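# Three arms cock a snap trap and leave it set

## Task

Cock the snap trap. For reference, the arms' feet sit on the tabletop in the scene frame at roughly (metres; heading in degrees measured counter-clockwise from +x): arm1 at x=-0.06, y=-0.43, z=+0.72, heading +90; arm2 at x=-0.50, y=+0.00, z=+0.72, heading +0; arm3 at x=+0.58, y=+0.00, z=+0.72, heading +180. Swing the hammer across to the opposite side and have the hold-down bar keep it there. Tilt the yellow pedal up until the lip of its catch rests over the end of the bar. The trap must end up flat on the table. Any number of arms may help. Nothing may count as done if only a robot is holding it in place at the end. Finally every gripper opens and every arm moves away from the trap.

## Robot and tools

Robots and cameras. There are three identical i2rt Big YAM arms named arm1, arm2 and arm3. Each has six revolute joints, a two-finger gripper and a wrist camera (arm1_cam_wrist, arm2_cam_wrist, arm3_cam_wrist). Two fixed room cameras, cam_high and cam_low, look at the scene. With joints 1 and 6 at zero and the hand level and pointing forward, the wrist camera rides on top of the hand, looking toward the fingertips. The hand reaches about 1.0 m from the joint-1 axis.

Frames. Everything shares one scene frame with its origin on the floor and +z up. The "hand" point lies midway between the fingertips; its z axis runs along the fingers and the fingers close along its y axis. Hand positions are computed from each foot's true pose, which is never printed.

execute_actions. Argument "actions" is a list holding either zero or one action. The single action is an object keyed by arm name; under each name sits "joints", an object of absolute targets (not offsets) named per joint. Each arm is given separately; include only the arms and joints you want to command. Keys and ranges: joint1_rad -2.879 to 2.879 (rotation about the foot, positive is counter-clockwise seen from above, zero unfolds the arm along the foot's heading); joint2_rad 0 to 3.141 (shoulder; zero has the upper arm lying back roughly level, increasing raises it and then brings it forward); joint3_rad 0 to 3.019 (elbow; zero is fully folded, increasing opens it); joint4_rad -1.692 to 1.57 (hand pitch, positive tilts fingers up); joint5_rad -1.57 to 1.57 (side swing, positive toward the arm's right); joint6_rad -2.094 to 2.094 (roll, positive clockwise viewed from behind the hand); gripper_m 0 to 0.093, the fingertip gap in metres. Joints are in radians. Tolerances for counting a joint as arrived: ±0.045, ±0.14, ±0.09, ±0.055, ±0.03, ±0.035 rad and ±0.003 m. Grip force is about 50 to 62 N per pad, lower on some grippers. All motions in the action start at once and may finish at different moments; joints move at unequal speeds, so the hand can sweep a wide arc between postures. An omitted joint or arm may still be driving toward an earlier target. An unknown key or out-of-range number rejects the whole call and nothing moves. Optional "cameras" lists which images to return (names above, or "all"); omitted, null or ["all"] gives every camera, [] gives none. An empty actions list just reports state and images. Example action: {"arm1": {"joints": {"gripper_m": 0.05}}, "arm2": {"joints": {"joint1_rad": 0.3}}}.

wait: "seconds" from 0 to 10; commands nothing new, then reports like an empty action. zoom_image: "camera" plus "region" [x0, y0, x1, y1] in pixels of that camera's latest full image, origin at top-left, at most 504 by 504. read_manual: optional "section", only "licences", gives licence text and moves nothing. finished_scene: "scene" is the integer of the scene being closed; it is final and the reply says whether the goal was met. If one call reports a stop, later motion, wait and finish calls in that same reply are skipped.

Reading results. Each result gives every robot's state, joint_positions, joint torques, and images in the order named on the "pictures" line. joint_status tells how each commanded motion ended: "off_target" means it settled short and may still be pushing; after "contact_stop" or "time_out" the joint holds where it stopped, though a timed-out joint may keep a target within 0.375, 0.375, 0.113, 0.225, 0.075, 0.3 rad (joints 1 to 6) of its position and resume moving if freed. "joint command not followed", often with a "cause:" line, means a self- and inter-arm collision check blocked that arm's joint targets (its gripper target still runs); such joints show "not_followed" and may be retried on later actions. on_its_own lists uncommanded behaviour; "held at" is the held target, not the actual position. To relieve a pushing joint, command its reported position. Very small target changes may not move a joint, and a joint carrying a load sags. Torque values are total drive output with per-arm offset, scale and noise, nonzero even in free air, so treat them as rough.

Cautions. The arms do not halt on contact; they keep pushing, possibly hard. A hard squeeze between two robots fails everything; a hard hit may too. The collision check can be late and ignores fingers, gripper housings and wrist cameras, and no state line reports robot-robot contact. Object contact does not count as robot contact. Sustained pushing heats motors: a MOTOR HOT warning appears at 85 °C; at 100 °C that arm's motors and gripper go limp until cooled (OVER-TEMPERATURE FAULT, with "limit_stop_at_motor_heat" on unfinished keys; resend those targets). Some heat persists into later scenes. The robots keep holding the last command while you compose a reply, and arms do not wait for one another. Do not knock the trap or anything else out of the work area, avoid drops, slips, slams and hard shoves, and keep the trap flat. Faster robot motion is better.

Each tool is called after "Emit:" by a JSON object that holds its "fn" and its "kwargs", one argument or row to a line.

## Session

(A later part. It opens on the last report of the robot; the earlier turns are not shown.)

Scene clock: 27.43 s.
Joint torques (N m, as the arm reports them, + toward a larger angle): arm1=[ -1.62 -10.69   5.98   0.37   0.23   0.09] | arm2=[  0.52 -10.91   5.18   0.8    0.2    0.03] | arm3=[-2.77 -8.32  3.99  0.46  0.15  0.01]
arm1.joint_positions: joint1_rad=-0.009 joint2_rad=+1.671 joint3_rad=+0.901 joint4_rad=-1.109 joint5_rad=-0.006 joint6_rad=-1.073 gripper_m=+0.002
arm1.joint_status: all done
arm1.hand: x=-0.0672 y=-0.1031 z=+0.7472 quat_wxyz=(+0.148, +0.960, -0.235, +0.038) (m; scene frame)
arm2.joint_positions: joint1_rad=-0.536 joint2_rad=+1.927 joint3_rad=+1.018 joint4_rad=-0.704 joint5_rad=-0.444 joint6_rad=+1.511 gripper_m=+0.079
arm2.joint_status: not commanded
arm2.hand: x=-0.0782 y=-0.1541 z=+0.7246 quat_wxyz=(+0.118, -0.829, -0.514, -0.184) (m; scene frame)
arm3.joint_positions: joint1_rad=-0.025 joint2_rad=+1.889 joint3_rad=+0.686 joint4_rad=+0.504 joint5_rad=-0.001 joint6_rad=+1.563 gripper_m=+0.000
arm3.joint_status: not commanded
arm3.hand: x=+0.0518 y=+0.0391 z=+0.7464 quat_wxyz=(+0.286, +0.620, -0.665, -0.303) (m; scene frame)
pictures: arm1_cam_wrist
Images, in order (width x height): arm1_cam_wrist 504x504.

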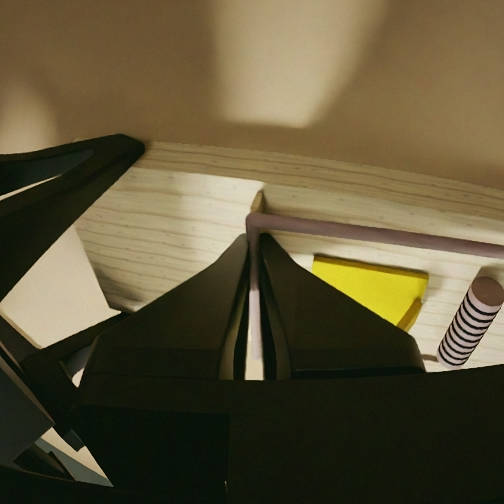

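Emit:
{"fn": "execute_actions", "kwargs": {
  "actions": [
    {"arm1":{"joints":{"joint1_rad":-0.06,"joint2_rad":1.535,"joint3_rad":0.995,"joint4_rad":-1.175,"joint6_rad":-1.105}}}
  ],
  "cameras": ["arm1_cam_wrist","cam_low"]
}}

Scene clock: 29.57 s.
Joint torques (N m, as the arm reports them, + toward a larger angle): arm1=[ -4.59 -21.04  12.46  -2.16   0.51   0.  ] | arm2=[ 0.5  -8.69  5.45  1.49  0.14  0.08] | arm3=[-2.58 -8.37  4.    0.46  0.14  0.01]
arm1.joint_positions: joint1_rad=-0.019 joint2_rad=+1.637 joint3_rad=+0.904 joint4_rad=-1.120 joint5_rad=-0.018 joint6_rad=-1.103 gripper_m=+0.002
arm1.joint_status: joint3_rad time_out (moved +0.003 of +0.094); the others done
arm1.on_its_own: joint3_rad reads +0.904 and still pushes toward +0.995 since a time_out
arm1.hand: x=-0.0657 y=-0.1002 z=+0.7591 quat_wxyz=(+0.137, +0.964, -0.227, +0.026) (m; scene frame)
arm2.joint_positions: joint1_rad=-0.535 joint2_rad=+1.901 joint3_rad=+1.018 joint4_rad=-0.722 joint5_rad=-0.443 joint6_rad=+1.507 gripper_m=+0.079
arm2.joint_status: not commanded
arm2.hand: x=-0.0771 y=-0.1540 z=+0.7360 quat_wxyz=(+0.114, -0.828, -0.517, -0.186) (m; scene frame)
arm3.joint_positions: joint1_rad=-0.027 joint2_rad=+1.889 joint3_rad=+0.686 joint4_rad=+0.504 joint5_rad=-0.001 joint6_rad=+1.563 gripper_m=+0.000
arm3.joint_status: not commanded
arm3.hand: x=+0.0518 y=+0.0401 z=+0.7464 quat_wxyz=(+0.285, +0.619, -0.666, -0.303) (m; scene frame)
pictures: arm1_cam_wrist, cam_low
Images, in order (width x height): arm1_cam_wrist 504x504, cam_low 504x504.

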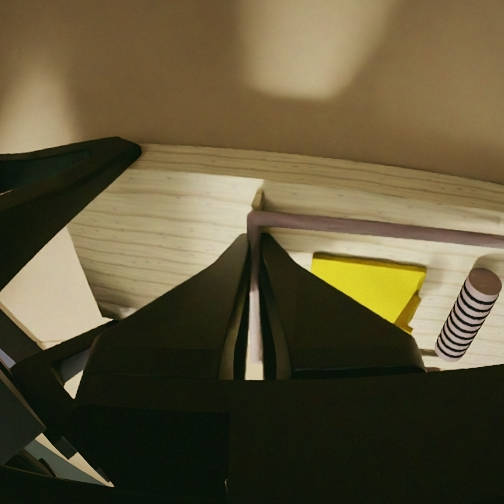

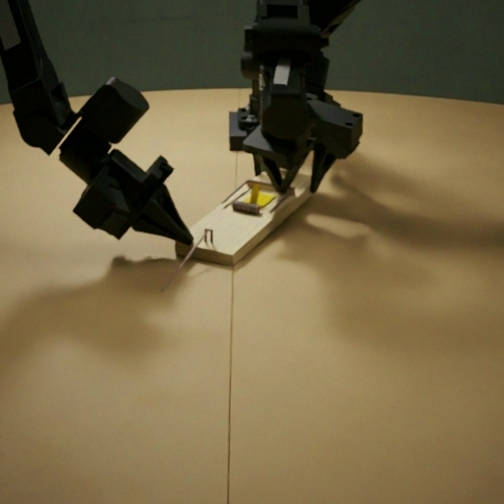

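Emit:
{"fn": "execute_actions", "kwargs": {
  "actions": [
    {"arm1":{"joints":{"joint1_rad":-0.012,"joint2_rad":1.68,"joint3_rad":0.91,"joint4_rad":-1.105,"joint6_rad":-1.075}},"arm2":{"joints":{"joint2_rad":2.02}}}
  ],
  "cameras": []
}}

Emit:
{"fn": "execute_actions", "kwargs": {
  "actions": [
    {"arm1":{"joints":{"gripper_m":0.012,"joint2_rad":1.65}}}
  ],
  "cameras": ["arm1_cam_wrist"]
}}

Scene clock: 30.37 s.
Joint torques (N m, as the arm reports them, + toward a larger angle): arm1=[  0.2  -10.29   7.13  -0.41   0.15   0.16] | arm2=[ 0.66 -6.55  4.49  1.39  0.52  0.18] | arm3=[-2.54 -8.42  3.95  0.46  0.14  0.01]
arm1.joint_positions: joint1_rad=-0.012 joint2_rad=+1.663 joint3_rad=+0.893 joint4_rad=-1.098 joint5_rad=-0.008 joint6_rad=-1.094 gripper_m=+0.002
arm1.joint_status: all done
arm1.hand: x=-0.0662 y=-0.1035 z=+0.7471 quat_wxyz=(+0.143, +0.963, -0.226, +0.034) (m; scene frame)
arm2.joint_positions: joint1_rad=-0.538 joint2_rad=+1.938 joint3_rad=+1.027 joint4_rad=-0.717 joint5_rad=-0.453 joint6_rad=+1.498 gripper_m=+0.079
arm2.joint_status: all done
arm2.hand: x=-0.0779 y=-0.1534 z=+0.7232 quat_wxyz=(+0.125, -0.827, -0.517, -0.185) (m; scene frame)
arm3.joint_positions: joint1_rad=-0.028 joint2_rad=+1.890 joint3_rad=+0.687 joint4_rad=+0.504 joint5_rad=-0.001 joint6_rad=+1.563 gripper_m=+0.000
arm3.joint_status: not commanded
arm3.hand: x=+0.0516 y=+0.0403 z=+0.7462 quat_wxyz=(+0.285, +0.619, -0.666, -0.303) (m; scene frame)
pictures: none
No camera images: the call's "cameras" was empty. Leave "cameras" out to get every camera's image.

Scene clock: 30.93 s.
Joint torques (N m, as the arm reports them, + toward a larger angle): arm1=[  0.18 -13.46   7.01  -0.19   0.05   0.1 ] | arm2=[ 0.81 -6.58  4.51  1.33  0.52  0.19] | arm3=[-2.53 -8.4   3.94  0.47  0.14  0.01]
arm1.joint_positions: joint1_rad=-0.012 joint2_rad=+1.659 joint3_rad=+0.893 joint4_rad=-1.103 joint5_rad=-0.002 joint6_rad=-1.084 gripper_m=+0.012
arm1.joint_status: all done
arm1.hand: x=-0.0653 y=-0.1041 z=+0.7489 quat_wxyz=(+0.142, +0.962, -0.231, +0.038) (m; scene frame)
arm2.joint_positions: joint1_rad=-0.538 joint2_rad=+1.938 joint3_rad=+1.027 joint4_rad=-0.717 joint5_rad=-0.453 joint6_rad=+1.498 gripper_m=+0.079
arm2.joint_status: not commanded
arm2.hand: x=-0.0779 y=-0.1534 z=+0.7232 quat_wxyz=(+0.125, -0.827, -0.517, -0.185) (m; scene frame)
arm3.joint_positions: joint1_rad=-0.028 joint2_rad=+1.890 joint3_rad=+0.687 joint4_rad=+0.504 joint5_rad=-0.001 joint6_rad=+1.563 gripper_m=+0.000
arm3.joint_status: not commanded
arm3.hand: x=+0.0516 y=+0.0403 z=+0.7462 quat_wxyz=(+0.285, +0.619, -0.666, -0.303) (m; scene frame)
pictures: arm1_cam_wrist
Images, in order (width x height): arm1_cam_wrist 504x504.

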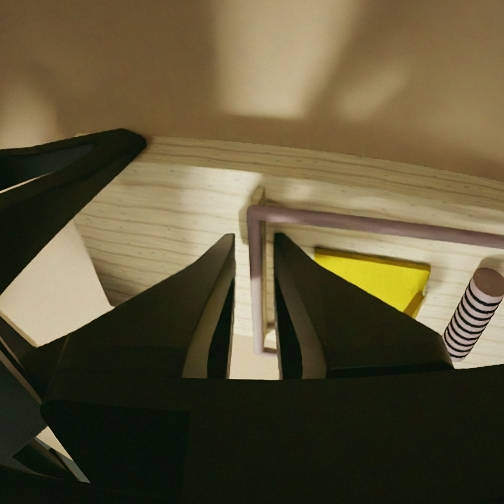

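Emit:
{"fn": "execute_actions", "kwargs": {
  "actions": [
    {"arm1":{"joints":{"joint2_rad":1.642}}}
  ],
  "cameras": []
}}

Emit:
{"fn": "execute_actions", "kwargs": {
  "actions": [
    {"arm1":{"joints":{"gripper_m":0}}}
  ],
  "cameras": []
}}

Emit:
{"fn": "execute_actions", "kwargs": {
  "actions": [
    {"arm1":{"joints":{"joint1_rad":-0.03,"joint2_rad":1.54,"joint3_rad":0.93,"joint4_rad":-1.15}}}
  ],
  "cameras": ["arm1_cam_wrist","cam_low"]
}}

Scene clock: 31.57 s.
Joint torques (N m, as the arm reports them, + toward a larger angle): arm1=[ -0.21 -13.14   7.33  -0.1    0.01   0.15] | arm2=[ 0.61 -6.32  4.48  1.38  0.52  0.18] | arm3=[-2.57 -8.42  3.95  0.46  0.14  0.01]
arm1.joint_positions: joint1_rad=-0.012 joint2_rad=+1.652 joint3_rad=+0.893 joint4_rad=-1.103 joint5_rad=-0.002 joint6_rad=-1.084 gripper_m=+0.012
arm1.joint_status: all done
arm1.hand: x=-0.0653 y=-0.1033 z=+0.7508 quat_wxyz=(+0.139, +0.962, -0.231, +0.037) (m; scene frame)
arm2.joint_positions: joint1_rad=-0.538 joint2_rad=+1.938 joint3_rad=+1.027 joint4_rad=-0.717 joint5_rad=-0.453 joint6_rad=+1.498 gripper_m=+0.079
arm2.joint_status: not commanded
arm2.hand: x=-0.0779 y=-0.1534 z=+0.7232 quat_wxyz=(+0.125, -0.827, -0.517, -0.185) (m; scene frame)
arm3.joint_positions: joint1_rad=-0.028 joint2_rad=+1.890 joint3_rad=+0.687 joint4_rad=+0.504 joint5_rad=-0.001 joint6_rad=+1.563 gripper_m=+0.000
arm3.joint_status: not commanded
arm3.hand: x=+0.0516 y=+0.0403 z=+0.7462 quat_wxyz=(+0.285, +0.619, -0.666, -0.303) (m; scene frame)
pictures: none
No camera images: the call's "cameras" was empty. Leave "cameras" out to get every camera's image.

Scene clock: 32.00 s.
Joint torques (N m, as the arm reports them, + toward a larger angle): arm1=[  0.59 -12.83   7.08  -0.33  -0.03   0.06] | arm2=[ 0.8  -6.46  4.47  1.35  0.52  0.19] | arm3=[-2.52 -8.39  3.94  0.46  0.14  0.01]
arm1.joint_positions: joint1_rad=-0.012 joint2_rad=+1.652 joint3_rad=+0.893 joint4_rad=-1.103 joint5_rad=-0.002 joint6_rad=-1.084 gripper_m=+0.002
arm1.joint_status: all done
arm1.hand: x=-0.0652 y=-0.1033 z=+0.7508 quat_wxyz=(+0.139, +0.962, -0.231, +0.037) (m; scene frame)
arm2.joint_positions: joint1_rad=-0.538 joint2_rad=+1.938 joint3_rad=+1.027 joint4_rad=-0.717 joint5_rad=-0.453 joint6_rad=+1.498 gripper_m=+0.079
arm2.joint_status: not commanded
arm2.hand: x=-0.0779 y=-0.1534 z=+0.7232 quat_wxyz=(+0.125, -0.827, -0.517, -0.185) (m; scene frame)
arm3.joint_positions: joint1_rad=-0.028 joint2_rad=+1.890 joint3_rad=+0.687 joint4_rad=+0.504 joint5_rad=-0.001 joint6_rad=+1.563 gripper_m=+0.000
arm3.joint_status: not commanded
arm3.hand: x=+0.0516 y=+0.0403 z=+0.7462 quat_wxyz=(+0.285, +0.619, -0.666, -0.303) (m; scene frame)
pictures: none
No camera images: the call's "cameras" was empty. Leave "cameras" out to get every camera's image.

Scene clock: 32.87 s.
Joint torques (N m, as the arm reports them, + toward a larger angle): arm1=[ -0.72 -13.9    9.37  -1.25  -0.24   0.16] | arm2=[ 0.9  -6.19  4.48  1.31  0.53  0.19] | arm3=[-2.54 -8.42  3.94  0.45  0.14  0.01]
arm1.joint_positions: joint1_rad=-0.020 joint2_rad=+1.562 joint3_rad=+0.893 joint4_rad=-1.119 joint5_rad=+0.004 joint6_rad=-1.084 gripper_m=+0.002
arm1.joint_status: all done
arm1.hand: x=-0.0619 y=-0.0969 z=+0.7798 quat_wxyz=(+0.103, +0.966, -0.236, +0.030) (m; scene frame)
arm2.joint_positions: joint1_rad=-0.538 joint2_rad=+1.938 joint3_rad=+1.027 joint4_rad=-0.717 joint5_rad=-0.453 joint6_rad=+1.498 gripper_m=+0.079
arm2.joint_status: not commanded
arm2.hand: x=-0.0779 y=-0.1534 z=+0.7232 quat_wxyz=(+0.125, -0.826, -0.517, -0.185) (m; scene frame)
arm3.joint_positions: joint1_rad=-0.028 joint2_rad=+1.890 joint3_rad=+0.687 joint4_rad=+0.504 joint5_rad=-0.001 joint6_rad=+1.563 gripper_m=+0.000
arm3.joint_status: not commanded
arm3.hand: x=+0.0516 y=+0.0403 z=+0.7462 quat_wxyz=(+0.285, +0.619, -0.666, -0.303) (m; scene frame)
pictures: arm1_cam_wrist, cam_low
Images, in order (width x height): arm1_cam_wrist 504x504, cam_low 504x504.

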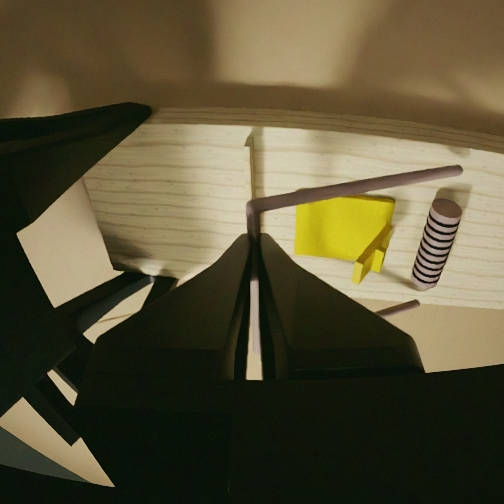

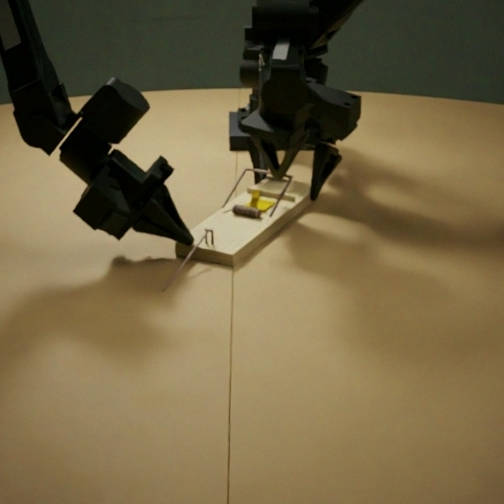

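Emit:
{"fn": "execute_actions", "kwargs": {
  "actions": [
    {"arm1":{"joints":{"joint1_rad":-0.08,"joint2_rad":1.515,"joint3_rad":1.0,"joint4_rad":-1.14,"joint6_rad":-1.135}}}
  ],
  "cameras": []
}}

Emit:
{"fn": "execute_actions", "kwargs": {
  "actions": [
    {"arm1":{"joints":{"joint1_rad":-0.125,"joint2_rad":1.56,"joint3_rad":1.062,"joint4_rad":-1.08,"joint6_rad":-1.175}}}
  ],
  "cameras": ["arm1_cam_wrist","cam_low"]
}}

Scene clock: 33.83 s.
Joint torques (N m, as the arm reports them, + toward a larger angle): arm1=[ -4.14 -14.91  12.99  -0.06   0.61  -0.1 ] | arm2=[ 0.66 -6.47  4.4   1.3   0.54  0.18] | arm3=[-2.55 -8.39  3.94  0.46  0.13  0.01]
arm1.joint_positions: joint1_rad=-0.043 joint2_rad=+1.548 joint3_rad=+0.915 joint4_rad=-1.137 joint5_rad=-0.018 joint6_rad=-1.128 gripper_m=+0.002
arm1.joint_status: all done
arm1.hand: x=-0.0581 y=-0.0899 z=+0.7906 quat_wxyz=(+0.098, +0.969, -0.227, +0.014) (m; scene frame)
arm2.joint_positions: joint1_rad=-0.538 joint2_rad=+1.938 joint3_rad=+1.028 joint4_rad=-0.717 joint5_rad=-0.453 joint6_rad=+1.498 gripper_m=+0.079
arm2.joint_status: not commanded
arm2.hand: x=-0.0776 y=-0.1536 z=+0.7233 quat_wxyz=(+0.125, -0.826, -0.517, -0.185) (m; scene frame)
arm3.joint_positions: joint1_rad=-0.028 joint2_rad=+1.890 joint3_rad=+0.687 joint4_rad=+0.504 joint5_rad=-0.001 joint6_rad=+1.563 gripper_m=+0.000
arm3.joint_status: not commanded
arm3.hand: x=+0.0516 y=+0.0403 z=+0.7462 quat_wxyz=(+0.285, +0.619, -0.666, -0.303) (m; scene frame)
pictures: none
No camera images: the call's "cameras" was empty. Leave "cameras" out to get every camera's image.

Scene clock: 35.53 s.
Joint torques (N m, as the arm reports them, + toward a larger angle): arm1=[ -5.37 -12.06  14.89   2.38   1.24  -0.09] | arm2=[-0.16 -6.58  4.33  1.27  0.86  0.19] | arm3=[-1.48 -8.4   3.93  0.46 -0.15  0.01]
arm1.joint_positions: joint1_rad=-0.068 joint2_rad=+1.549 joint3_rad=+0.946 joint4_rad=-1.137 joint5_rad=-0.036 joint6_rad=-1.166 gripper_m=+0.002
arm1.joint_status: joint1_rad time_out (moved -0.025 of -0.082); joint3_rad time_out (moved +0.031 of +0.147); joint4_rad time_out (moved +0.000 of +0.057); the others done
arm1.on_its_own: joint1_rad reads -0.068 and still pushes toward -0.125 since a time_out; joint3_rad reads +0.946 and still pushes toward +1.058 since a time_out; joint4_rad reads -1.137 and still pushes toward -1.080 since a time_out
arm1.hand: x=-0.0519 y=-0.0756 z=+0.7988 quat_wxyz=(+0.085, +0.971, -0.221, -0.001) (m; scene frame)
arm2.joint_positions: joint1_rad=-0.526 joint2_rad=+1.940 joint3_rad=+1.029 joint4_rad=-0.716 joint5_rad=-0.462 joint6_rad=+1.498 gripper_m=+0.079
arm2.joint_status: not commanded
arm2.hand: x=-0.0746 y=-0.1476 z=+0.7233 quat_wxyz=(+0.128, -0.823, -0.521, -0.189) (m; scene frame)
arm3.joint_positions: joint1_rad=-0.040 joint2_rad=+1.890 joint3_rad=+0.687 joint4_rad=+0.504 joint5_rad=+0.007 joint6_rad=+1.563 gripper_m=+0.000
arm3.joint_status: not commanded
arm3.hand: x=+0.0522 y=+0.0479 z=+0.7462 quat_wxyz=(+0.281, +0.614, -0.671, -0.307) (m; scene frame)
pictures: arm1_cam_wrist, cam_low
Images, in order (width x height): arm1_cam_wrist 504x504, cam_low 504x504.

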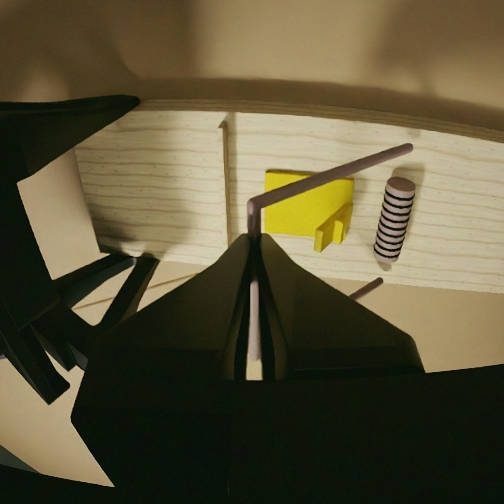

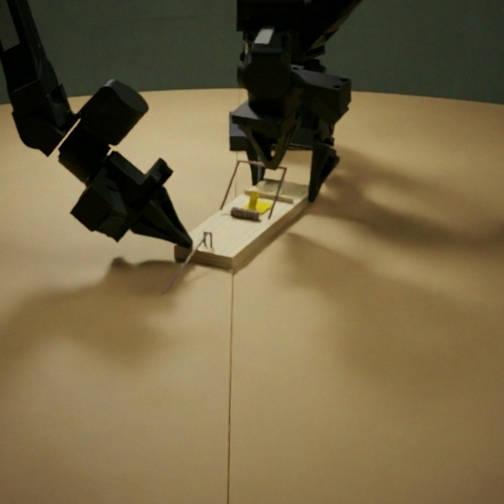

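Emit:
{"fn": "execute_actions", "kwargs": {
  "actions": [
    {"arm1":{"joints":{"joint2_rad":1.48,"joint5_rad":0.03,"joint3_rad":1.07}},"arm2":{"joints":{"joint1_rad":-0.565,"joint5_rad":-0.435}}}
  ],
  "cameras": ["cam_low"]
}}

Scene clock: 37.57 s.
Joint torques (N m, as the arm reports them, + toward a larger angle): arm1=[ -4.95 -15.5   14.06   1.25   0.97  -0.01] | arm2=[-3.05 -6.59  4.36  1.23  0.91  0.18] | arm3=[-1.47 -8.39  3.94  0.45 -0.15  0.01]
arm1.joint_positions: joint1_rad=-0.078 joint2_rad=+1.519 joint3_rad=+0.974 joint4_rad=-1.110 joint5_rad=+0.001 joint6_rad=-1.168 gripper_m=+0.002
arm1.joint_status: joint3_rad time_out (moved +0.028 of +0.124); the others done
arm1.on_its_own: joint1_rad reads -0.078 and still pushes toward -0.125 since a time_out; joint3_rad reads +0.974 and still pushes toward +1.070 since a time_out
arm1.hand: x=-0.0412 y=-0.0546 z=+0.8163 quat_wxyz=(+0.040, +0.974, -0.224, +0.010) (m; scene frame)
arm2.joint_positions: joint1_rad=-0.527 joint2_rad=+1.940 joint3_rad=+1.029 joint4_rad=-0.716 joint5_rad=-0.464 joint6_rad=+1.498 gripper_m=+0.079
arm2.joint_status: all done
arm2.hand: x=-0.0747 y=-0.1477 z=+0.7232 quat_wxyz=(+0.128, -0.823, -0.521, -0.189) (m; scene frame)
arm3.joint_positions: joint1_rad=-0.040 joint2_rad=+1.890 joint3_rad=+0.687 joint4_rad=+0.504 joint5_rad=+0.007 joint6_rad=+1.563 gripper_m=+0.000
arm3.joint_status: not commanded
arm3.hand: x=+0.0522 y=+0.0479 z=+0.7462 quat_wxyz=(+0.281, +0.614, -0.671, -0.307) (m; scene frame)
pictures: cam_low
Images, in order (width x height): cam_low 504x504.

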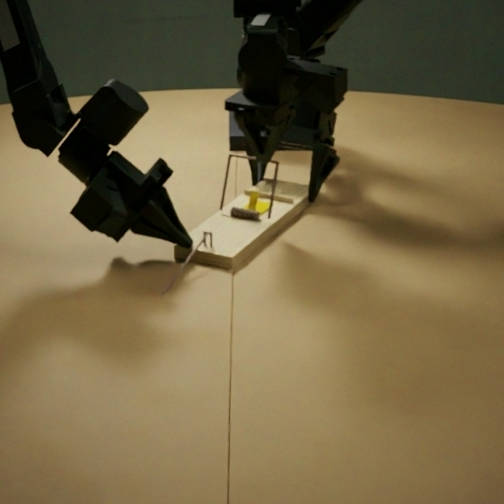

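Emit:
{"fn": "execute_actions", "kwargs": {
  "actions": [
    {"arm1":{"joints":{"joint1_rad":-0.175,"joint2_rad":1.565,"joint3_rad":1.135,"joint4_rad":-0.99,"joint6_rad":-1.21}}}
  ],
  "cameras": ["cam_low","arm1_cam_wrist"]
}}

Scene clock: 39.67 s.
Joint torques (N m, as the arm reports them, + toward a larger angle): arm1=[ -5.31 -13.31  14.3    2.69   1.14   0.03] | arm2=[-3.07 -6.51  4.36  1.26  0.92  0.19] | arm3=[-1.45 -8.4   3.94  0.46 -0.15  0.01]
arm1.joint_positions: joint1_rad=-0.121 joint2_rad=+1.564 joint3_rad=+1.040 joint4_rad=-1.052 joint5_rad=-0.003 joint6_rad=-1.203 gripper_m=+0.002
arm1.joint_status: joint1_rad time_out (moved -0.043 of -0.097); joint3_rad time_out (moved +0.066 of +0.161); joint4_rad time_out (moved +0.058 of +0.120); the others done
arm1.on_its_own: joint1_rad reads -0.121 and still pushes toward -0.175 since a time_out; joint3_rad reads +1.040 and still pushes toward +1.135 since a time_out; joint4_rad reads -1.052 and still pushes toward -0.990 since a time_out
arm1.hand: x=-0.0218 y=-0.0154 z=+0.8198 quat_wxyz=(+0.001, +0.974, -0.228, +0.001) (m; scene frame)
arm2.joint_positions: joint1_rad=-0.527 joint2_rad=+1.940 joint3_rad=+1.029 joint4_rad=-0.716 joint5_rad=-0.464 joint6_rad=+1.498 gripper_m=+0.079
arm2.joint_status: not commanded
arm2.hand: x=-0.0747 y=-0.1477 z=+0.7232 quat_wxyz=(+0.128, -0.823, -0.521, -0.189) (m; scene frame)
arm3.joint_positions: joint1_rad=-0.040 joint2_rad=+1.890 joint3_rad=+0.687 joint4_rad=+0.504 joint5_rad=+0.007 joint6_rad=+1.563 gripper_m=+0.000
arm3.joint_status: not commanded
arm3.hand: x=+0.0522 y=+0.0479 z=+0.7462 quat_wxyz=(+0.281, +0.614, -0.671, -0.307) (m; scene frame)
pictures: arm1_cam_wrist, cam_low
Images, in order (width x height): arm1_cam_wrist 504x504, cam_low 504x504.

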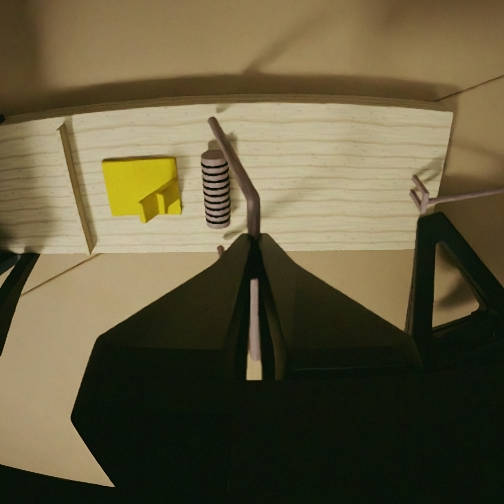

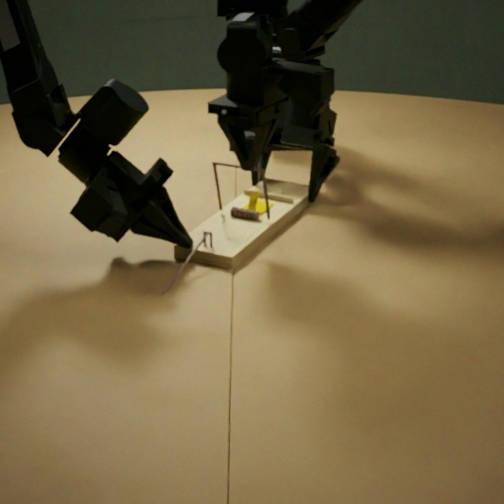

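Emit:
{"fn": "execute_actions", "kwargs": {
  "actions": [
    {"arm1":{"joints":{"joint1_rad":-0.195,"joint2_rad":1.71,"joint3_rad":1.11,"joint4_rad":-0.865,"joint6_rad":-1.235}}}
  ],
  "cameras": []
}}

Emit:
{"fn": "execute_actions", "kwargs": {
  "actions": [
    {"arm1":{"joints":{"joint1_rad":-0.18,"joint2_rad":1.83,"joint3_rad":1.045,"joint4_rad":-0.81,"joint5_rad":0,"joint6_rad":-1.245}},"arm2":{"joints":{"joint1_rad":-0.53}},"arm3":{"joints":{"joint2_rad":1.80,"joint4_rad":0.47}}}
  ]
}}

Scene clock: 40.67 s.
Joint torques (N m, as the arm reports them, + toward a larger angle): arm1=[ -4.15 -11.86  10.29   2.28   0.76   0.02] | arm2=[-3.46 -6.82  4.27  1.27  0.91  0.17] | arm3=[-1.44 -8.38  3.94  0.45 -0.15  0.01]
arm1.joint_positions: joint1_rad=-0.150 joint2_rad=+1.673 joint3_rad=+1.068 joint4_rad=-0.910 joint5_rad=+0.008 joint6_rad=-1.231 gripper_m=+0.002
arm1.joint_status: all done
arm1.hand: x=-0.0031 y=+0.0224 z=+0.7849 quat_wxyz=(-0.030, +0.973, -0.229, +0.002) (m; scene frame)
arm2.joint_positions: joint1_rad=-0.527 joint2_rad=+1.940 joint3_rad=+1.029 joint4_rad=-0.716 joint5_rad=-0.464 joint6_rad=+1.498 gripper_m=+0.079
arm2.joint_status: not commanded
arm2.hand: x=-0.0747 y=-0.1477 z=+0.7232 quat_wxyz=(+0.128, -0.823, -0.521, -0.189) (m; scene frame)
arm3.joint_positions: joint1_rad=-0.040 joint2_rad=+1.890 joint3_rad=+0.687 joint4_rad=+0.504 joint5_rad=+0.007 joint6_rad=+1.563 gripper_m=+0.000
arm3.joint_status: not commanded
arm3.hand: x=+0.0522 y=+0.0479 z=+0.7462 quat_wxyz=(+0.281, +0.614, -0.671, -0.307) (m; scene frame)
pictures: none
No camera images: the call's "cameras" was empty. Leave "cameras" out to get every camera's image.

Scene clock: 41.63 s.
Joint torques (N m, as the arm reports them, + toward a larger angle): arm1=[ -1.87 -10.07   5.09   1.31  -0.05   0.  ] | arm2=[-0.04 -6.53  4.37  1.2   0.94  0.19] | arm3=[ -1.47 -13.43   4.64   1.4    0.01   0.01]
arm1.joint_positions: joint1_rad=-0.160 joint2_rad=+1.768 joint3_rad=+1.067 joint4_rad=-0.828 joint5_rad=-0.002 joint6_rad=-1.242 gripper_m=+0.002
arm1.joint_status: all done
arm1.hand: x=+0.0009 y=+0.0311 z=+0.7442 quat_wxyz=(-0.023, +0.973, -0.228, -0.002) (m; scene frame)
arm2.joint_positions: joint1_rad=-0.526 joint2_rad=+1.940 joint3_rad=+1.029 joint4_rad=-0.716 joint5_rad=-0.464 joint6_rad=+1.498 gripper_m=+0.079
arm2.joint_status: all done
arm2.hand: x=-0.0745 y=-0.1474 z=+0.7232 quat_wxyz=(+0.128, -0.822, -0.521, -0.189) (m; scene frame)
arm3.joint_positions: joint1_rad=-0.040 joint2_rad=+1.796 joint3_rad=+0.687 joint4_rad=+0.482 joint5_rad=+0.003 joint6_rad=+1.563 gripper_m=+0.000
arm3.joint_status: all done
arm3.hand: x=+0.0406 y=+0.0486 z=+0.7899 quat_wxyz=(+0.304, +0.604, -0.659, -0.330) (m; scene frame)
pictures: arm1_cam_wrist, arm2_cam_wrist, arm3_cam_wrist, cam_high, cam_low
Images, in order (width x height): arm1_cam_wrist 504x504, arm2_cam_wrist 504x504, arm3_cam_wrist 504x504, cam_high 504x504, cam_low 504x504.

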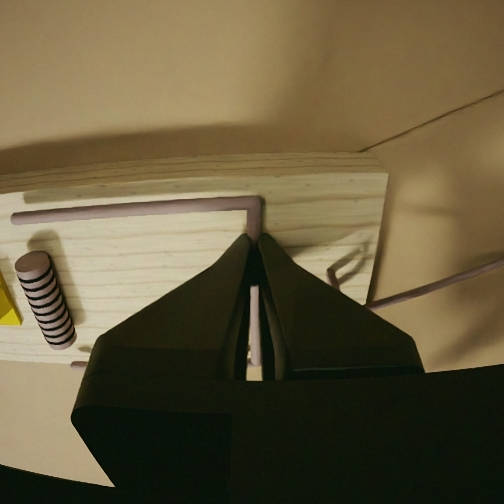

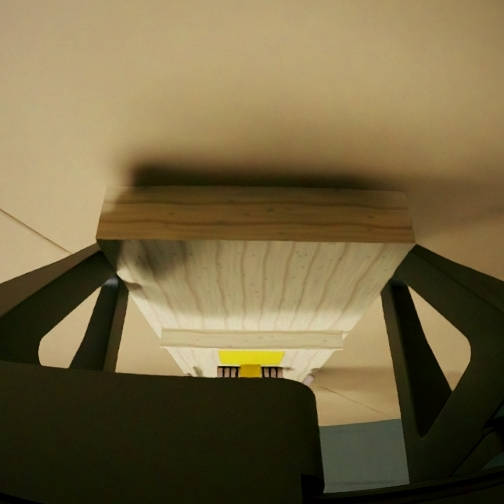

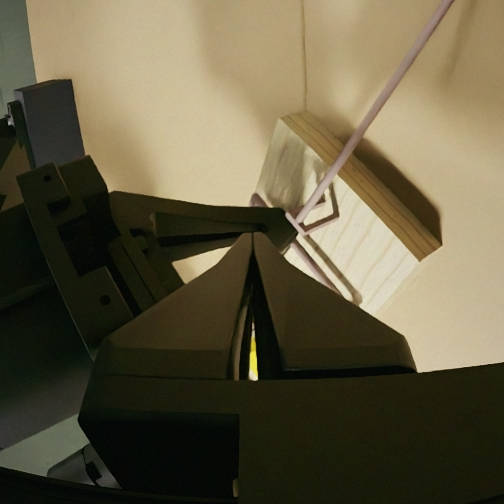

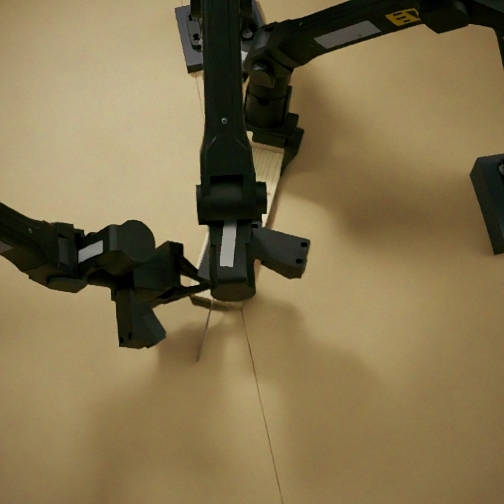

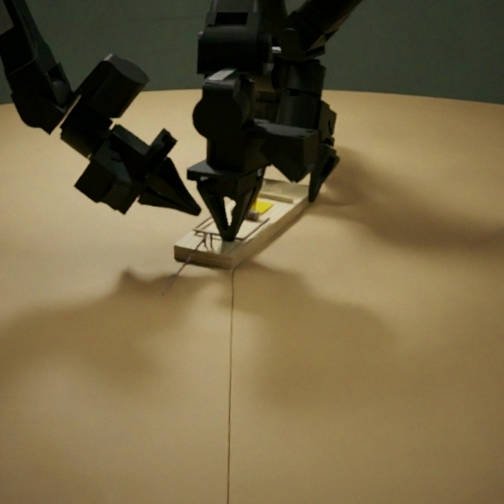

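Emit:
{"fn": "execute_actions", "kwargs": {
  "actions": [
    {"arm3":{"joints":{"joint1_rad":0.036,"joint2_rad":1.84}}}
  ],
  "cameras": ["arm3_cam_wrist","cam_low"]
}}

Scene clock: 42.57 s.
Joint torques (N m, as the arm reports them, + toward a larger angle): arm1=[ -2.13 -10.77   5.35   1.06  -0.03   0.  ] | arm2=[-0.15 -6.8   4.35  1.27  0.91  0.18] | arm3=[ -2.04 -13.07   4.57   1.45   0.07   0.01]
arm1.joint_positions: joint1_rad=-0.160 joint2_rad=+1.768 joint3_rad=+1.067 joint4_rad=-0.828 joint5_rad=-0.002 joint6_rad=-1.242 gripper_m=+0.002
arm1.joint_status: not commanded
arm1.hand: x=+0.0009 y=+0.0311 z=+0.7442 quat_wxyz=(-0.023, +0.973, -0.228, -0.002) (m; scene frame)
arm2.joint_positions: joint1_rad=-0.526 joint2_rad=+1.940 joint3_rad=+1.029 joint4_rad=-0.716 joint5_rad=-0.464 joint6_rad=+1.498 gripper_m=+0.079
arm2.joint_status: not commanded
arm2.hand: x=-0.0745 y=-0.1474 z=+0.7232 quat_wxyz=(+0.128, -0.822, -0.521, -0.189) (m; scene frame)
arm3.joint_positions: joint1_rad=+0.039 joint2_rad=+1.818 joint3_rad=+0.687 joint4_rad=+0.482 joint5_rad=+0.001 joint6_rad=+1.563 gripper_m=+0.000
arm3.joint_status: all done
arm3.hand: x=+0.0415 y=+0.0054 z=+0.7791 quat_wxyz=(+0.311, +0.633, -0.638, -0.310) (m; scene frame)
pictures: arm3_cam_wrist, cam_low
Images, in order (width x height): arm3_cam_wrist 504x504, cam_low 504x504.

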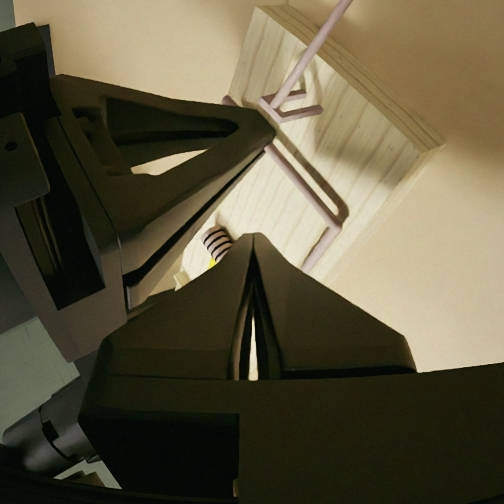

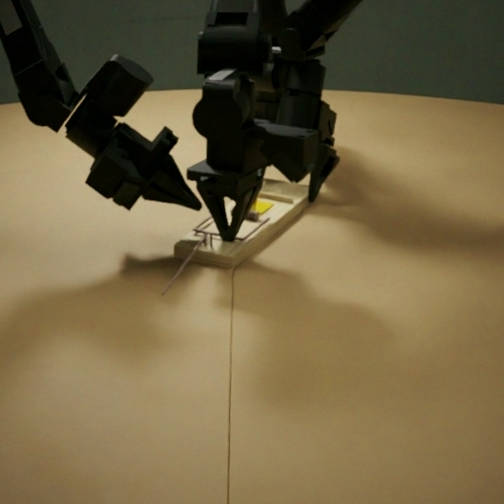

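Emit:
{"fn": "execute_actions", "kwargs": {
  "actions": [
    {"arm3":{"joints":{"joint1_rad":0.012,"joint2_rad":1.89,"joint4_rad":0.555}}}
  ],
  "cameras": ["arm3_cam_wrist","cam_low"]
}}

Emit:
{"fn": "zoom_image", "kwargs": {
  "camera": "cam_low",
  "region": [150, 180, 290, 280]
}}

Scene clock: 43.43 s.
Joint torques (N m, as the arm reports them, + toward a larger angle): arm1=[ -2.87 -10.26   5.28   1.08  -0.03   0.01] | arm2=[-0.06 -6.69  4.36  1.26  0.91  0.19] | arm3=[ -2.5  -12.77   4.04   2.78   0.07   0.01]
arm1.joint_positions: joint1_rad=-0.160 joint2_rad=+1.768 joint3_rad=+1.067 joint4_rad=-0.828 joint5_rad=-0.002 joint6_rad=-1.242 gripper_m=+0.002
arm1.joint_status: not commanded
arm1.hand: x=+0.0009 y=+0.0311 z=+0.7442 quat_wxyz=(-0.023, +0.973, -0.228, -0.002) (m; scene frame)
arm2.joint_positions: joint1_rad=-0.526 joint2_rad=+1.940 joint3_rad=+1.029 joint4_rad=-0.716 joint5_rad=-0.464 joint6_rad=+1.498 gripper_m=+0.079
arm2.joint_status: not commanded
arm2.hand: x=-0.0745 y=-0.1474 z=+0.7232 quat_wxyz=(+0.128, -0.822, -0.521, -0.189) (m; scene frame)
arm3.joint_positions: joint1_rad=+0.019 joint2_rad=+1.874 joint3_rad=+0.687 joint4_rad=+0.534 joint5_rad=+0.001 joint6_rad=+1.563 gripper_m=+0.000
arm3.joint_status: all done
arm3.hand: x=+0.0428 y=+0.0161 z=+0.7603 quat_wxyz=(+0.307, +0.627, -0.644, -0.312) (m; scene frame)
pictures: arm3_cam_wrist, cam_low
Images, in order (width x height): arm3_cam_wrist 504x504, cam_low 504x504.

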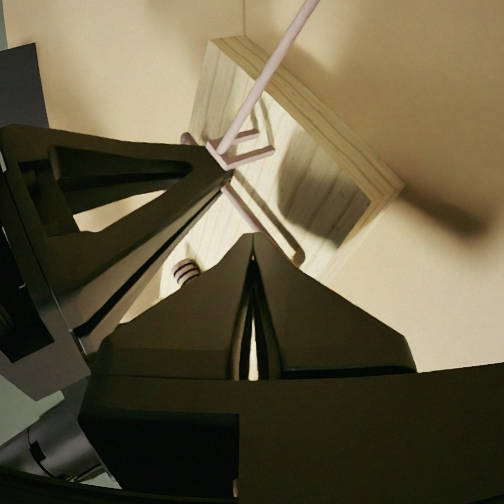

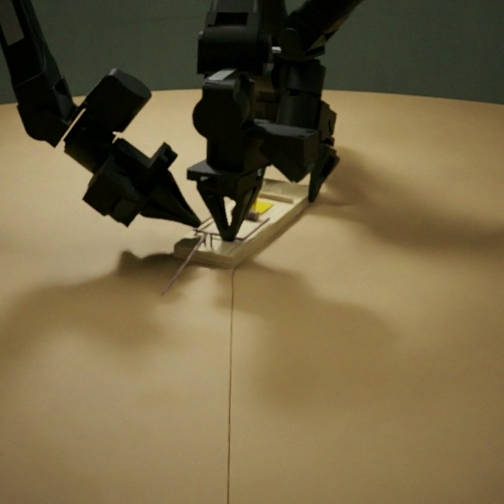

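Region (150, 180, 290, 280) of cam_low's 504x504 image, scaled by 3.600, with more detail than that image has; it fills the top 360 rows of this view, and the rest is white.

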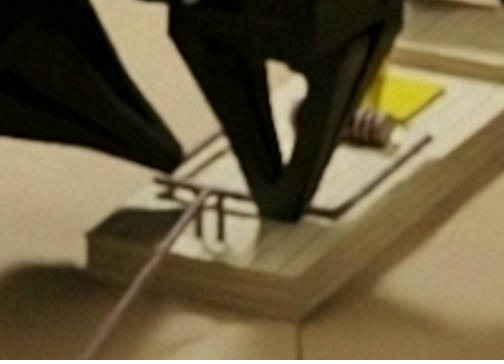

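Emit:
{"fn": "execute_actions", "kwargs": {
  "actions": [
    {"arm3":{"joints":{"joint2_rad":2.0,"joint3_rad":0.70}}}
  ],
  "cameras": ["arm3_cam_wrist","cam_low"]
}}

Emit:
{"fn": "zoom_image", "kwargs": {
  "camera": "cam_low",
  "region": [150, 180, 290, 280]
}}

Scene clock: 44.27 s.
Joint torques (N m, as the arm reports them, + toward a larger angle): arm1=[ -2.01 -11.23   5.24   1.16  -0.03   0.02] | arm2=[-0.03 -6.62  4.38  1.25  0.9   0.2 ] | arm3=[-2.49 -8.47  3.96  0.77  0.07  0.  ]
arm1.joint_positions: joint1_rad=-0.160 joint2_rad=+1.768 joint3_rad=+1.067 joint4_rad=-0.827 joint5_rad=-0.002 joint6_rad=-1.242 gripper_m=+0.002
arm1.joint_status: not commanded
arm1.hand: x=+0.0009 y=+0.0313 z=+0.7439 quat_wxyz=(-0.023, +0.973, -0.228, -0.002) (m; scene frame)
arm2.joint_positions: joint1_rad=-0.526 joint2_rad=+1.940 joint3_rad=+1.029 joint4_rad=-0.716 joint5_rad=-0.464 joint6_rad=+1.498 gripper_m=+0.079
arm2.joint_status: not commanded
arm2.hand: x=-0.0745 y=-0.1474 z=+0.7232 quat_wxyz=(+0.128, -0.822, -0.521, -0.189) (m; scene frame)
arm3.joint_positions: joint1_rad=+0.019 joint2_rad=+1.916 joint3_rad=+0.701 joint4_rad=+0.583 joint5_rad=+0.001 joint6_rad=+1.564 gripper_m=+0.000
arm3.joint_status: all done
arm3.hand: x=+0.0355 y=+0.0162 z=+0.7527 quat_wxyz=(+0.313, +0.623, -0.641, -0.319) (m; scene frame)
pictures: arm3_cam_wrist, cam_low
Images, in order (width x height): arm3_cam_wrist 504x504, cam_low 504x504.

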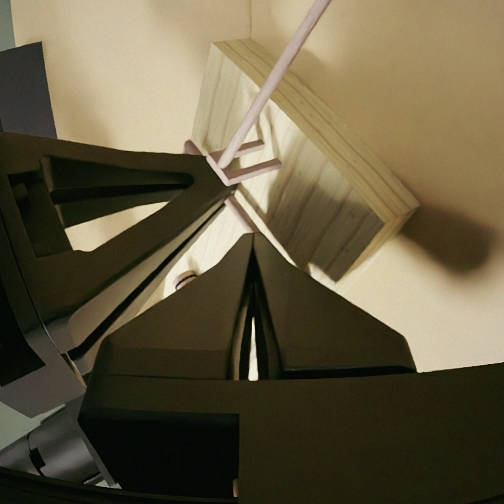

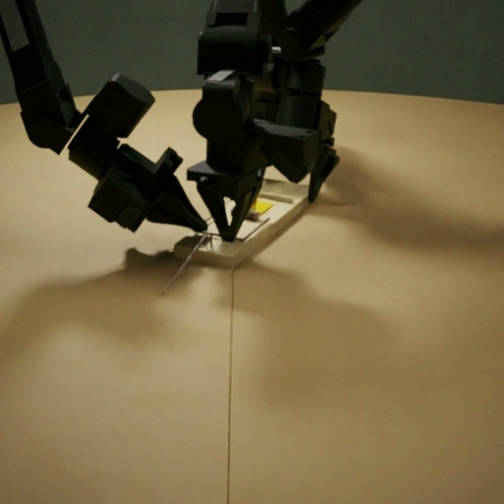

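Region (150, 180, 290, 280) of cam_low's 504x504 image, scaled by 3.600, with more detail than that image has; it fills the top 360 rows of this view, and the rest is white.

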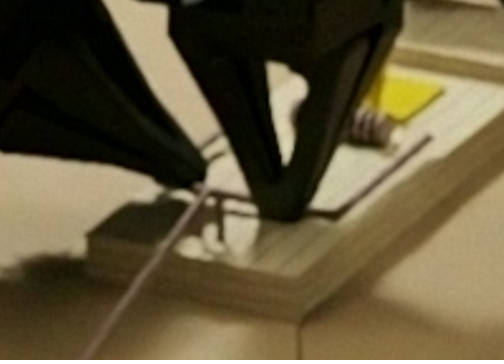

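Good. Add preload on q4/q3, then release arm1.

Emit:
{"fn": "execute_actions", "kwargs": {
  "actions": [
    {"arm3":{"joints":{"joint2_rad":2.03,"joint3_rad":0.66,"joint4_rad":0.535}}}
  ],
  "cameras": []
}}

Emit:
{"fn": "execute_actions", "kwargs": {
  "actions": [
    {"arm1":{"joints":{"joint2_rad":1.77,"gripper_m":0.012}}}
  ],
  "cameras": []
}}

Emit:
{"fn": "execute_actions", "kwargs": {
  "actions": [
    {"arm1":{"joints":{"joint1_rad":-0.13,"joint2_rad":1.62,"joint3_rad":1.1,"joint4_rad":-1.0}}}
  ],
  "cameras": ["cam_low","arm1_cam_wrist","cam_high"]
}}

Scene clock: 44.87 s.
Joint torques (N m, as the arm reports them, + toward a larger angle): arm1=[-2.05 -9.52  5.11  1.02  0.02  0.05] | arm2=[ 0.1  -6.55  4.3   1.26  0.91  0.19] | arm3=[-2.53 -6.49  0.98 -0.1   0.07  0.  ]
arm1.joint_positions: joint1_rad=-0.160 joint2_rad=+1.768 joint3_rad=+1.067 joint4_rad=-0.827 joint5_rad=-0.002 joint6_rad=-1.242 gripper_m=+0.002
arm1.joint_status: not commanded
arm1.hand: x=+0.0009 y=+0.0313 z=+0.7439 quat_wxyz=(-0.023, +0.973, -0.228, -0.002) (m; scene frame)
arm2.joint_positions: joint1_rad=-0.526 joint2_rad=+1.940 joint3_rad=+1.029 joint4_rad=-0.716 joint5_rad=-0.464 joint6_rad=+1.498 gripper_m=+0.079
arm2.joint_status: not commanded
arm2.hand: x=-0.0745 y=-0.1474 z=+0.7232 quat_wxyz=(+0.128, -0.822, -0.521, -0.189) (m; scene frame)
arm3.joint_positions: joint1_rad=+0.019 joint2_rad=+1.918 joint3_rad=+0.699 joint4_rad=+0.584 joint5_rad=+0.001 joint6_rad=+1.564 gripper_m=+0.000
arm3.joint_status: all done
arm3.hand: x=+0.0363 y=+0.0162 z=+0.7515 quat_wxyz=(+0.313, +0.624, -0.642, -0.318) (m; scene frame)
pictures: none
No camera images: the call's "cameras" was empty. Leave "cameras" out to get every camera's image.

Scene clock: 45.43 s.
Joint torques (N m, as the arm reports them, + toward a larger angle): arm1=[ -1.26 -15.23   5.06   0.57  -0.11   0.05] | arm2=[ 0.05 -6.68  4.28  1.31  0.91  0.19] | arm3=[-2.51 -7.03  0.93 -0.3   0.08  0.  ]
arm1.joint_positions: joint1_rad=-0.162 joint2_rad=+1.765 joint3_rad=+1.067 joint4_rad=-0.814 joint5_rad=-0.002 joint6_rad=-1.242 gripper_m=+0.012
arm1.joint_status: all done
arm1.hand: x=+0.0025 y=+0.0345 z=+0.7454 quat_wxyz=(-0.031, +0.973, -0.229, -0.002) (m; scene frame)
arm2.joint_positions: joint1_rad=-0.526 joint2_rad=+1.940 joint3_rad=+1.029 joint4_rad=-0.716 joint5_rad=-0.464 joint6_rad=+1.498 gripper_m=+0.079
arm2.joint_status: not commanded
arm2.hand: x=-0.0745 y=-0.1474 z=+0.7232 quat_wxyz=(+0.128, -0.822, -0.521, -0.189) (m; scene frame)
arm3.joint_positions: joint1_rad=+0.019 joint2_rad=+1.924 joint3_rad=+0.699 joint4_rad=+0.588 joint5_rad=+0.001 joint6_rad=+1.564 gripper_m=+0.000
arm3.joint_status: not commanded
arm3.hand: x=+0.0368 y=+0.0161 z=+0.7490 quat_wxyz=(+0.312, +0.624, -0.642, -0.318) (m; scene frame)
pictures: none
No camera images: the call's "cameras" was empty. Leave "cameras" out to get every camera's image.

Scene clock: 46.40 s.
Joint torques (N m, as the arm reports them, + toward a larger angle): arm1=[  0.05 -13.01   9.93   0.02   0.01   0.1 ] | arm2=[ 0.   -6.6   4.34  1.28  0.92  0.18] | arm3=[-2.55 -7.01  0.94 -0.29  0.07  0.  ]
arm1.joint_positions: joint1_rad=-0.141 joint2_rad=+1.604 joint3_rad=+1.067 joint4_rad=-0.987 joint5_rad=-0.002 joint6_rad=-1.242 gripper_m=+0.012
arm1.joint_status: all done
arm1.hand: x=-0.0106 y=+0.0091 z=+0.8132 quat_wxyz=(-0.025, +0.976, -0.218, -0.002) (m; scene frame)
arm2.joint_positions: joint1_rad=-0.526 joint2_rad=+1.940 joint3_rad=+1.029 joint4_rad=-0.716 joint5_rad=-0.464 joint6_rad=+1.498 gripper_m=+0.079
arm2.joint_status: not commanded
arm2.hand: x=-0.0745 y=-0.1474 z=+0.7232 quat_wxyz=(+0.128, -0.822, -0.521, -0.189) (m; scene frame)
arm3.joint_positions: joint1_rad=+0.019 joint2_rad=+1.924 joint3_rad=+0.699 joint4_rad=+0.588 joint5_rad=+0.001 joint6_rad=+1.564 gripper_m=+0.000
arm3.joint_status: not commanded
arm3.hand: x=+0.0368 y=+0.0161 z=+0.7490 quat_wxyz=(+0.312, +0.624, -0.642, -0.318) (m; scene frame)
pictures: arm1_cam_wrist, cam_high, cam_low
Images, in order (width x height): arm1_cam_wrist 504x504, cam_high 504x504, cam_low 504x504.

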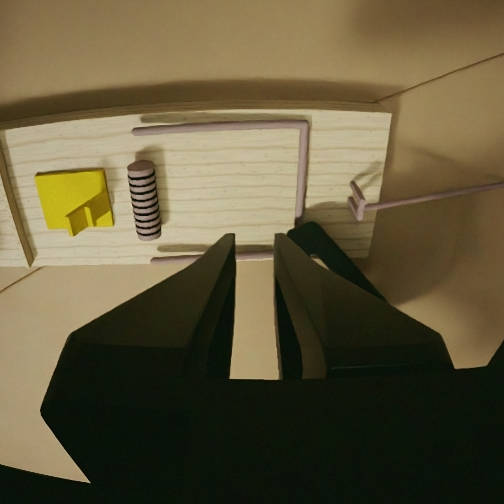

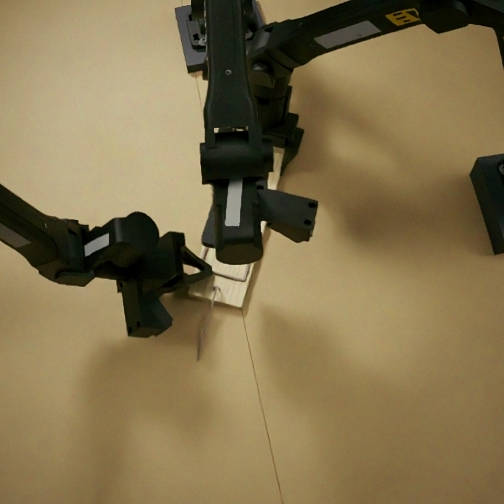

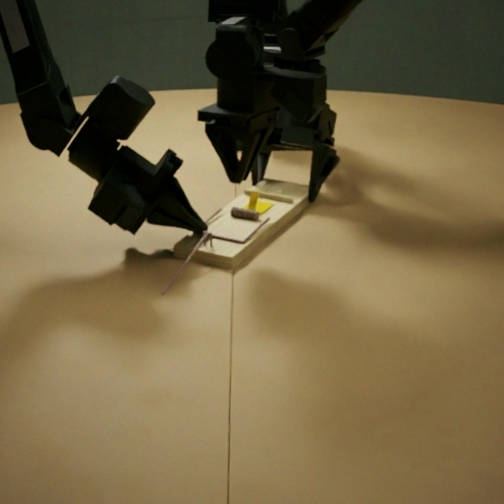

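Emit:
{"fn": "execute_actions", "kwargs": {
  "actions": [
    {"arm1":{"joints":{"joint2_rad":1.05,"joint4_rad":-1.5,"joint6_rad":0.4,"gripper_m":0}},"arm2":{"joints":{"gripper_m":0.093,"joint2_rad":1.93}}}
  ],
  "cameras": []
}}

Emit:
{"fn": "execute_actions", "kwargs": {
  "actions": [
    {"arm2":{"joints":{"joint2_rad":1.6}}}
  ],
  "cameras": []
}}

Emit:
{"fn": "execute_actions", "kwargs": {
  "actions": [
    {"arm2":{"joints":{"joint1_rad":0.135,"joint2_rad":1.6,"joint3_rad":0.665,"joint4_rad":0.48,"joint5_rad":0,"joint6_rad":-1.57,"gripper_m":0}}}
  ],
  "cameras": ["cam_low","cam_high"]
}}

Scene clock: 49.10 s.
Joint torques (N m, as the arm reports them, + toward a larger angle): arm1=[ 0.51 -5.42 11.33  0.11  0.1   0.18] | arm2=[ -0.02 -13.01   4.37   1.11   0.22   0.09] | arm3=[-2.53 -7.03  0.94 -0.29  0.1   0.  ]
arm1.joint_positions: joint1_rad=-0.141 joint2_rad=+1.040 joint3_rad=+1.067 joint4_rad=-1.488 joint5_rad=-0.002 joint6_rad=+0.391 gripper_m=+0.000
arm1.joint_status: all done
arm1.hand: x=-0.0275 y=-0.1349 z=+1.0046 quat_wxyz=(-0.035, +0.508, -0.859, -0.045) (m; scene frame)
arm2.joint_positions: joint1_rad=-0.524 joint2_rad=+1.932 joint3_rad=+1.029 joint4_rad=-0.712 joint5_rad=-0.445 joint6_rad=+1.507 gripper_m=+0.093
arm2.joint_status: all done
arm2.hand: x=-0.0735 y=-0.1505 z=+0.7252 quat_wxyz=(+0.120, -0.825, -0.521, -0.183) (m; scene frame)
arm3.joint_positions: joint1_rad=+0.019 joint2_rad=+1.924 joint3_rad=+0.699 joint4_rad=+0.588 joint5_rad=+0.000 joint6_rad=+1.564 gripper_m=+0.000
arm3.joint_status: not commanded
arm3.hand: x=+0.0368 y=+0.0160 z=+0.7490 quat_wxyz=(+0.312, +0.624, -0.642, -0.317) (m; scene frame)
pictures: none
No camera images: the call's "cameras" was empty. Leave "cameras" out to get every camera's image.

Scene clock: 50.37 s.
Joint torques (N m, as the arm reports them, + toward a larger angle): arm1=[ 0.61 -5.6  11.18 -0.03  0.09  0.14] | arm2=[ -0.2  -10.79   8.17   1.69  -0.03   0.05] | arm3=[-2.52 -7.01  0.92 -0.3   0.1   0.  ]
arm1.joint_positions: joint1_rad=-0.141 joint2_rad=+1.040 joint3_rad=+1.067 joint4_rad=-1.488 joint5_rad=-0.002 joint6_rad=+0.391 gripper_m=+0.000
arm1.joint_status: not commanded
arm1.hand: x=-0.0275 y=-0.1349 z=+1.0046 quat_wxyz=(-0.035, +0.508, -0.859, -0.045) (m; scene frame)
arm2.joint_positions: joint1_rad=-0.524 joint2_rad=+1.600 joint3_rad=+1.010 joint4_rad=-0.710 joint5_rad=-0.438 joint6_rad=+1.507 gripper_m=+0.093
arm2.joint_status: all done
arm2.hand: x=-0.0453 y=-0.1664 z=+0.8669 quat_wxyz=(-0.017, -0.799, -0.545, -0.252) (m; scene frame)
arm3.joint_positions: joint1_rad=+0.019 joint2_rad=+1.924 joint3_rad=+0.699 joint4_rad=+0.588 joint5_rad=+0.000 joint6_rad=+1.564 gripper_m=+0.000
arm3.joint_status: not commanded
arm3.hand: x=+0.0368 y=+0.0160 z=+0.7490 quat_wxyz=(+0.312, +0.624, -0.642, -0.317) (m; scene frame)
pictures: none
No camera images: the call's "cameras" was empty. Leave "cameras" out to get every camera's image.

Scene clock: 53.10 s.
Joint torques (N m, as the arm reports them, + toward a larger angle): arm1=[ 0.87 -5.65 10.71  0.02 -0.09  0.06] | arm2=[  0.56 -10.43   6.61   3.18   0.12   0.03] | arm3=[-2.54 -7.    0.93 -0.29  0.1   0.  ]
arm1.joint_positions: joint1_rad=-0.140 joint2_rad=+1.045 joint3_rad=+1.078 joint4_rad=-1.487 joint5_rad=+0.002 joint6_rad=+0.396 gripper_m=+0.000
arm1.joint_status: not commanded
arm1.hand: x=-0.0267 y=-0.1318 z=+1.0072 quat_wxyz=(-0.038, +0.506, -0.860, -0.046) (m; scene frame)
arm2.joint_positions: joint1_rad=+0.132 joint2_rad=+1.609 joint3_rad=+0.665 joint4_rad=+0.458 joint5_rad=-0.003 joint6_rad=-1.560 gripper_m=+0.001
arm2.joint_status: all done
arm2.hand: x=+0.0386 y=+0.0852 z=+0.8740 quat_wxyz=(-0.394, +0.649, -0.557, +0.337) (m; scene frame)
arm3.joint_positions: joint1_rad=+0.019 joint2_rad=+1.924 joint3_rad=+0.699 joint4_rad=+0.588 joint5_rad=+0.000 joint6_rad=+1.564 gripper_m=+0.000
arm3.joint_status: not commanded
arm3.hand: x=+0.0368 y=+0.0160 z=+0.7490 quat_wxyz=(+0.312, +0.624, -0.642, -0.317) (m; scene frame)
pictures: cam_high, cam_low
Images, in order (width x height): cam_high 504x504, cam_low 504x504.

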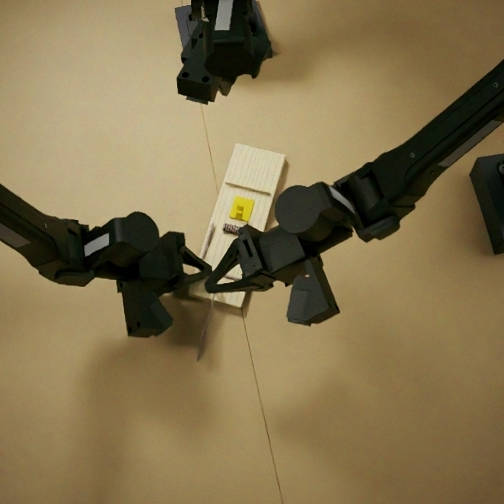

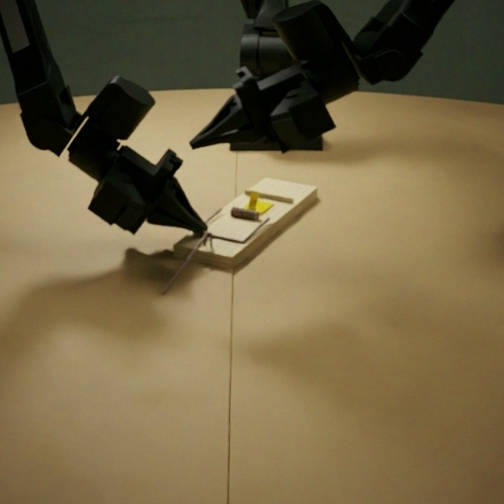

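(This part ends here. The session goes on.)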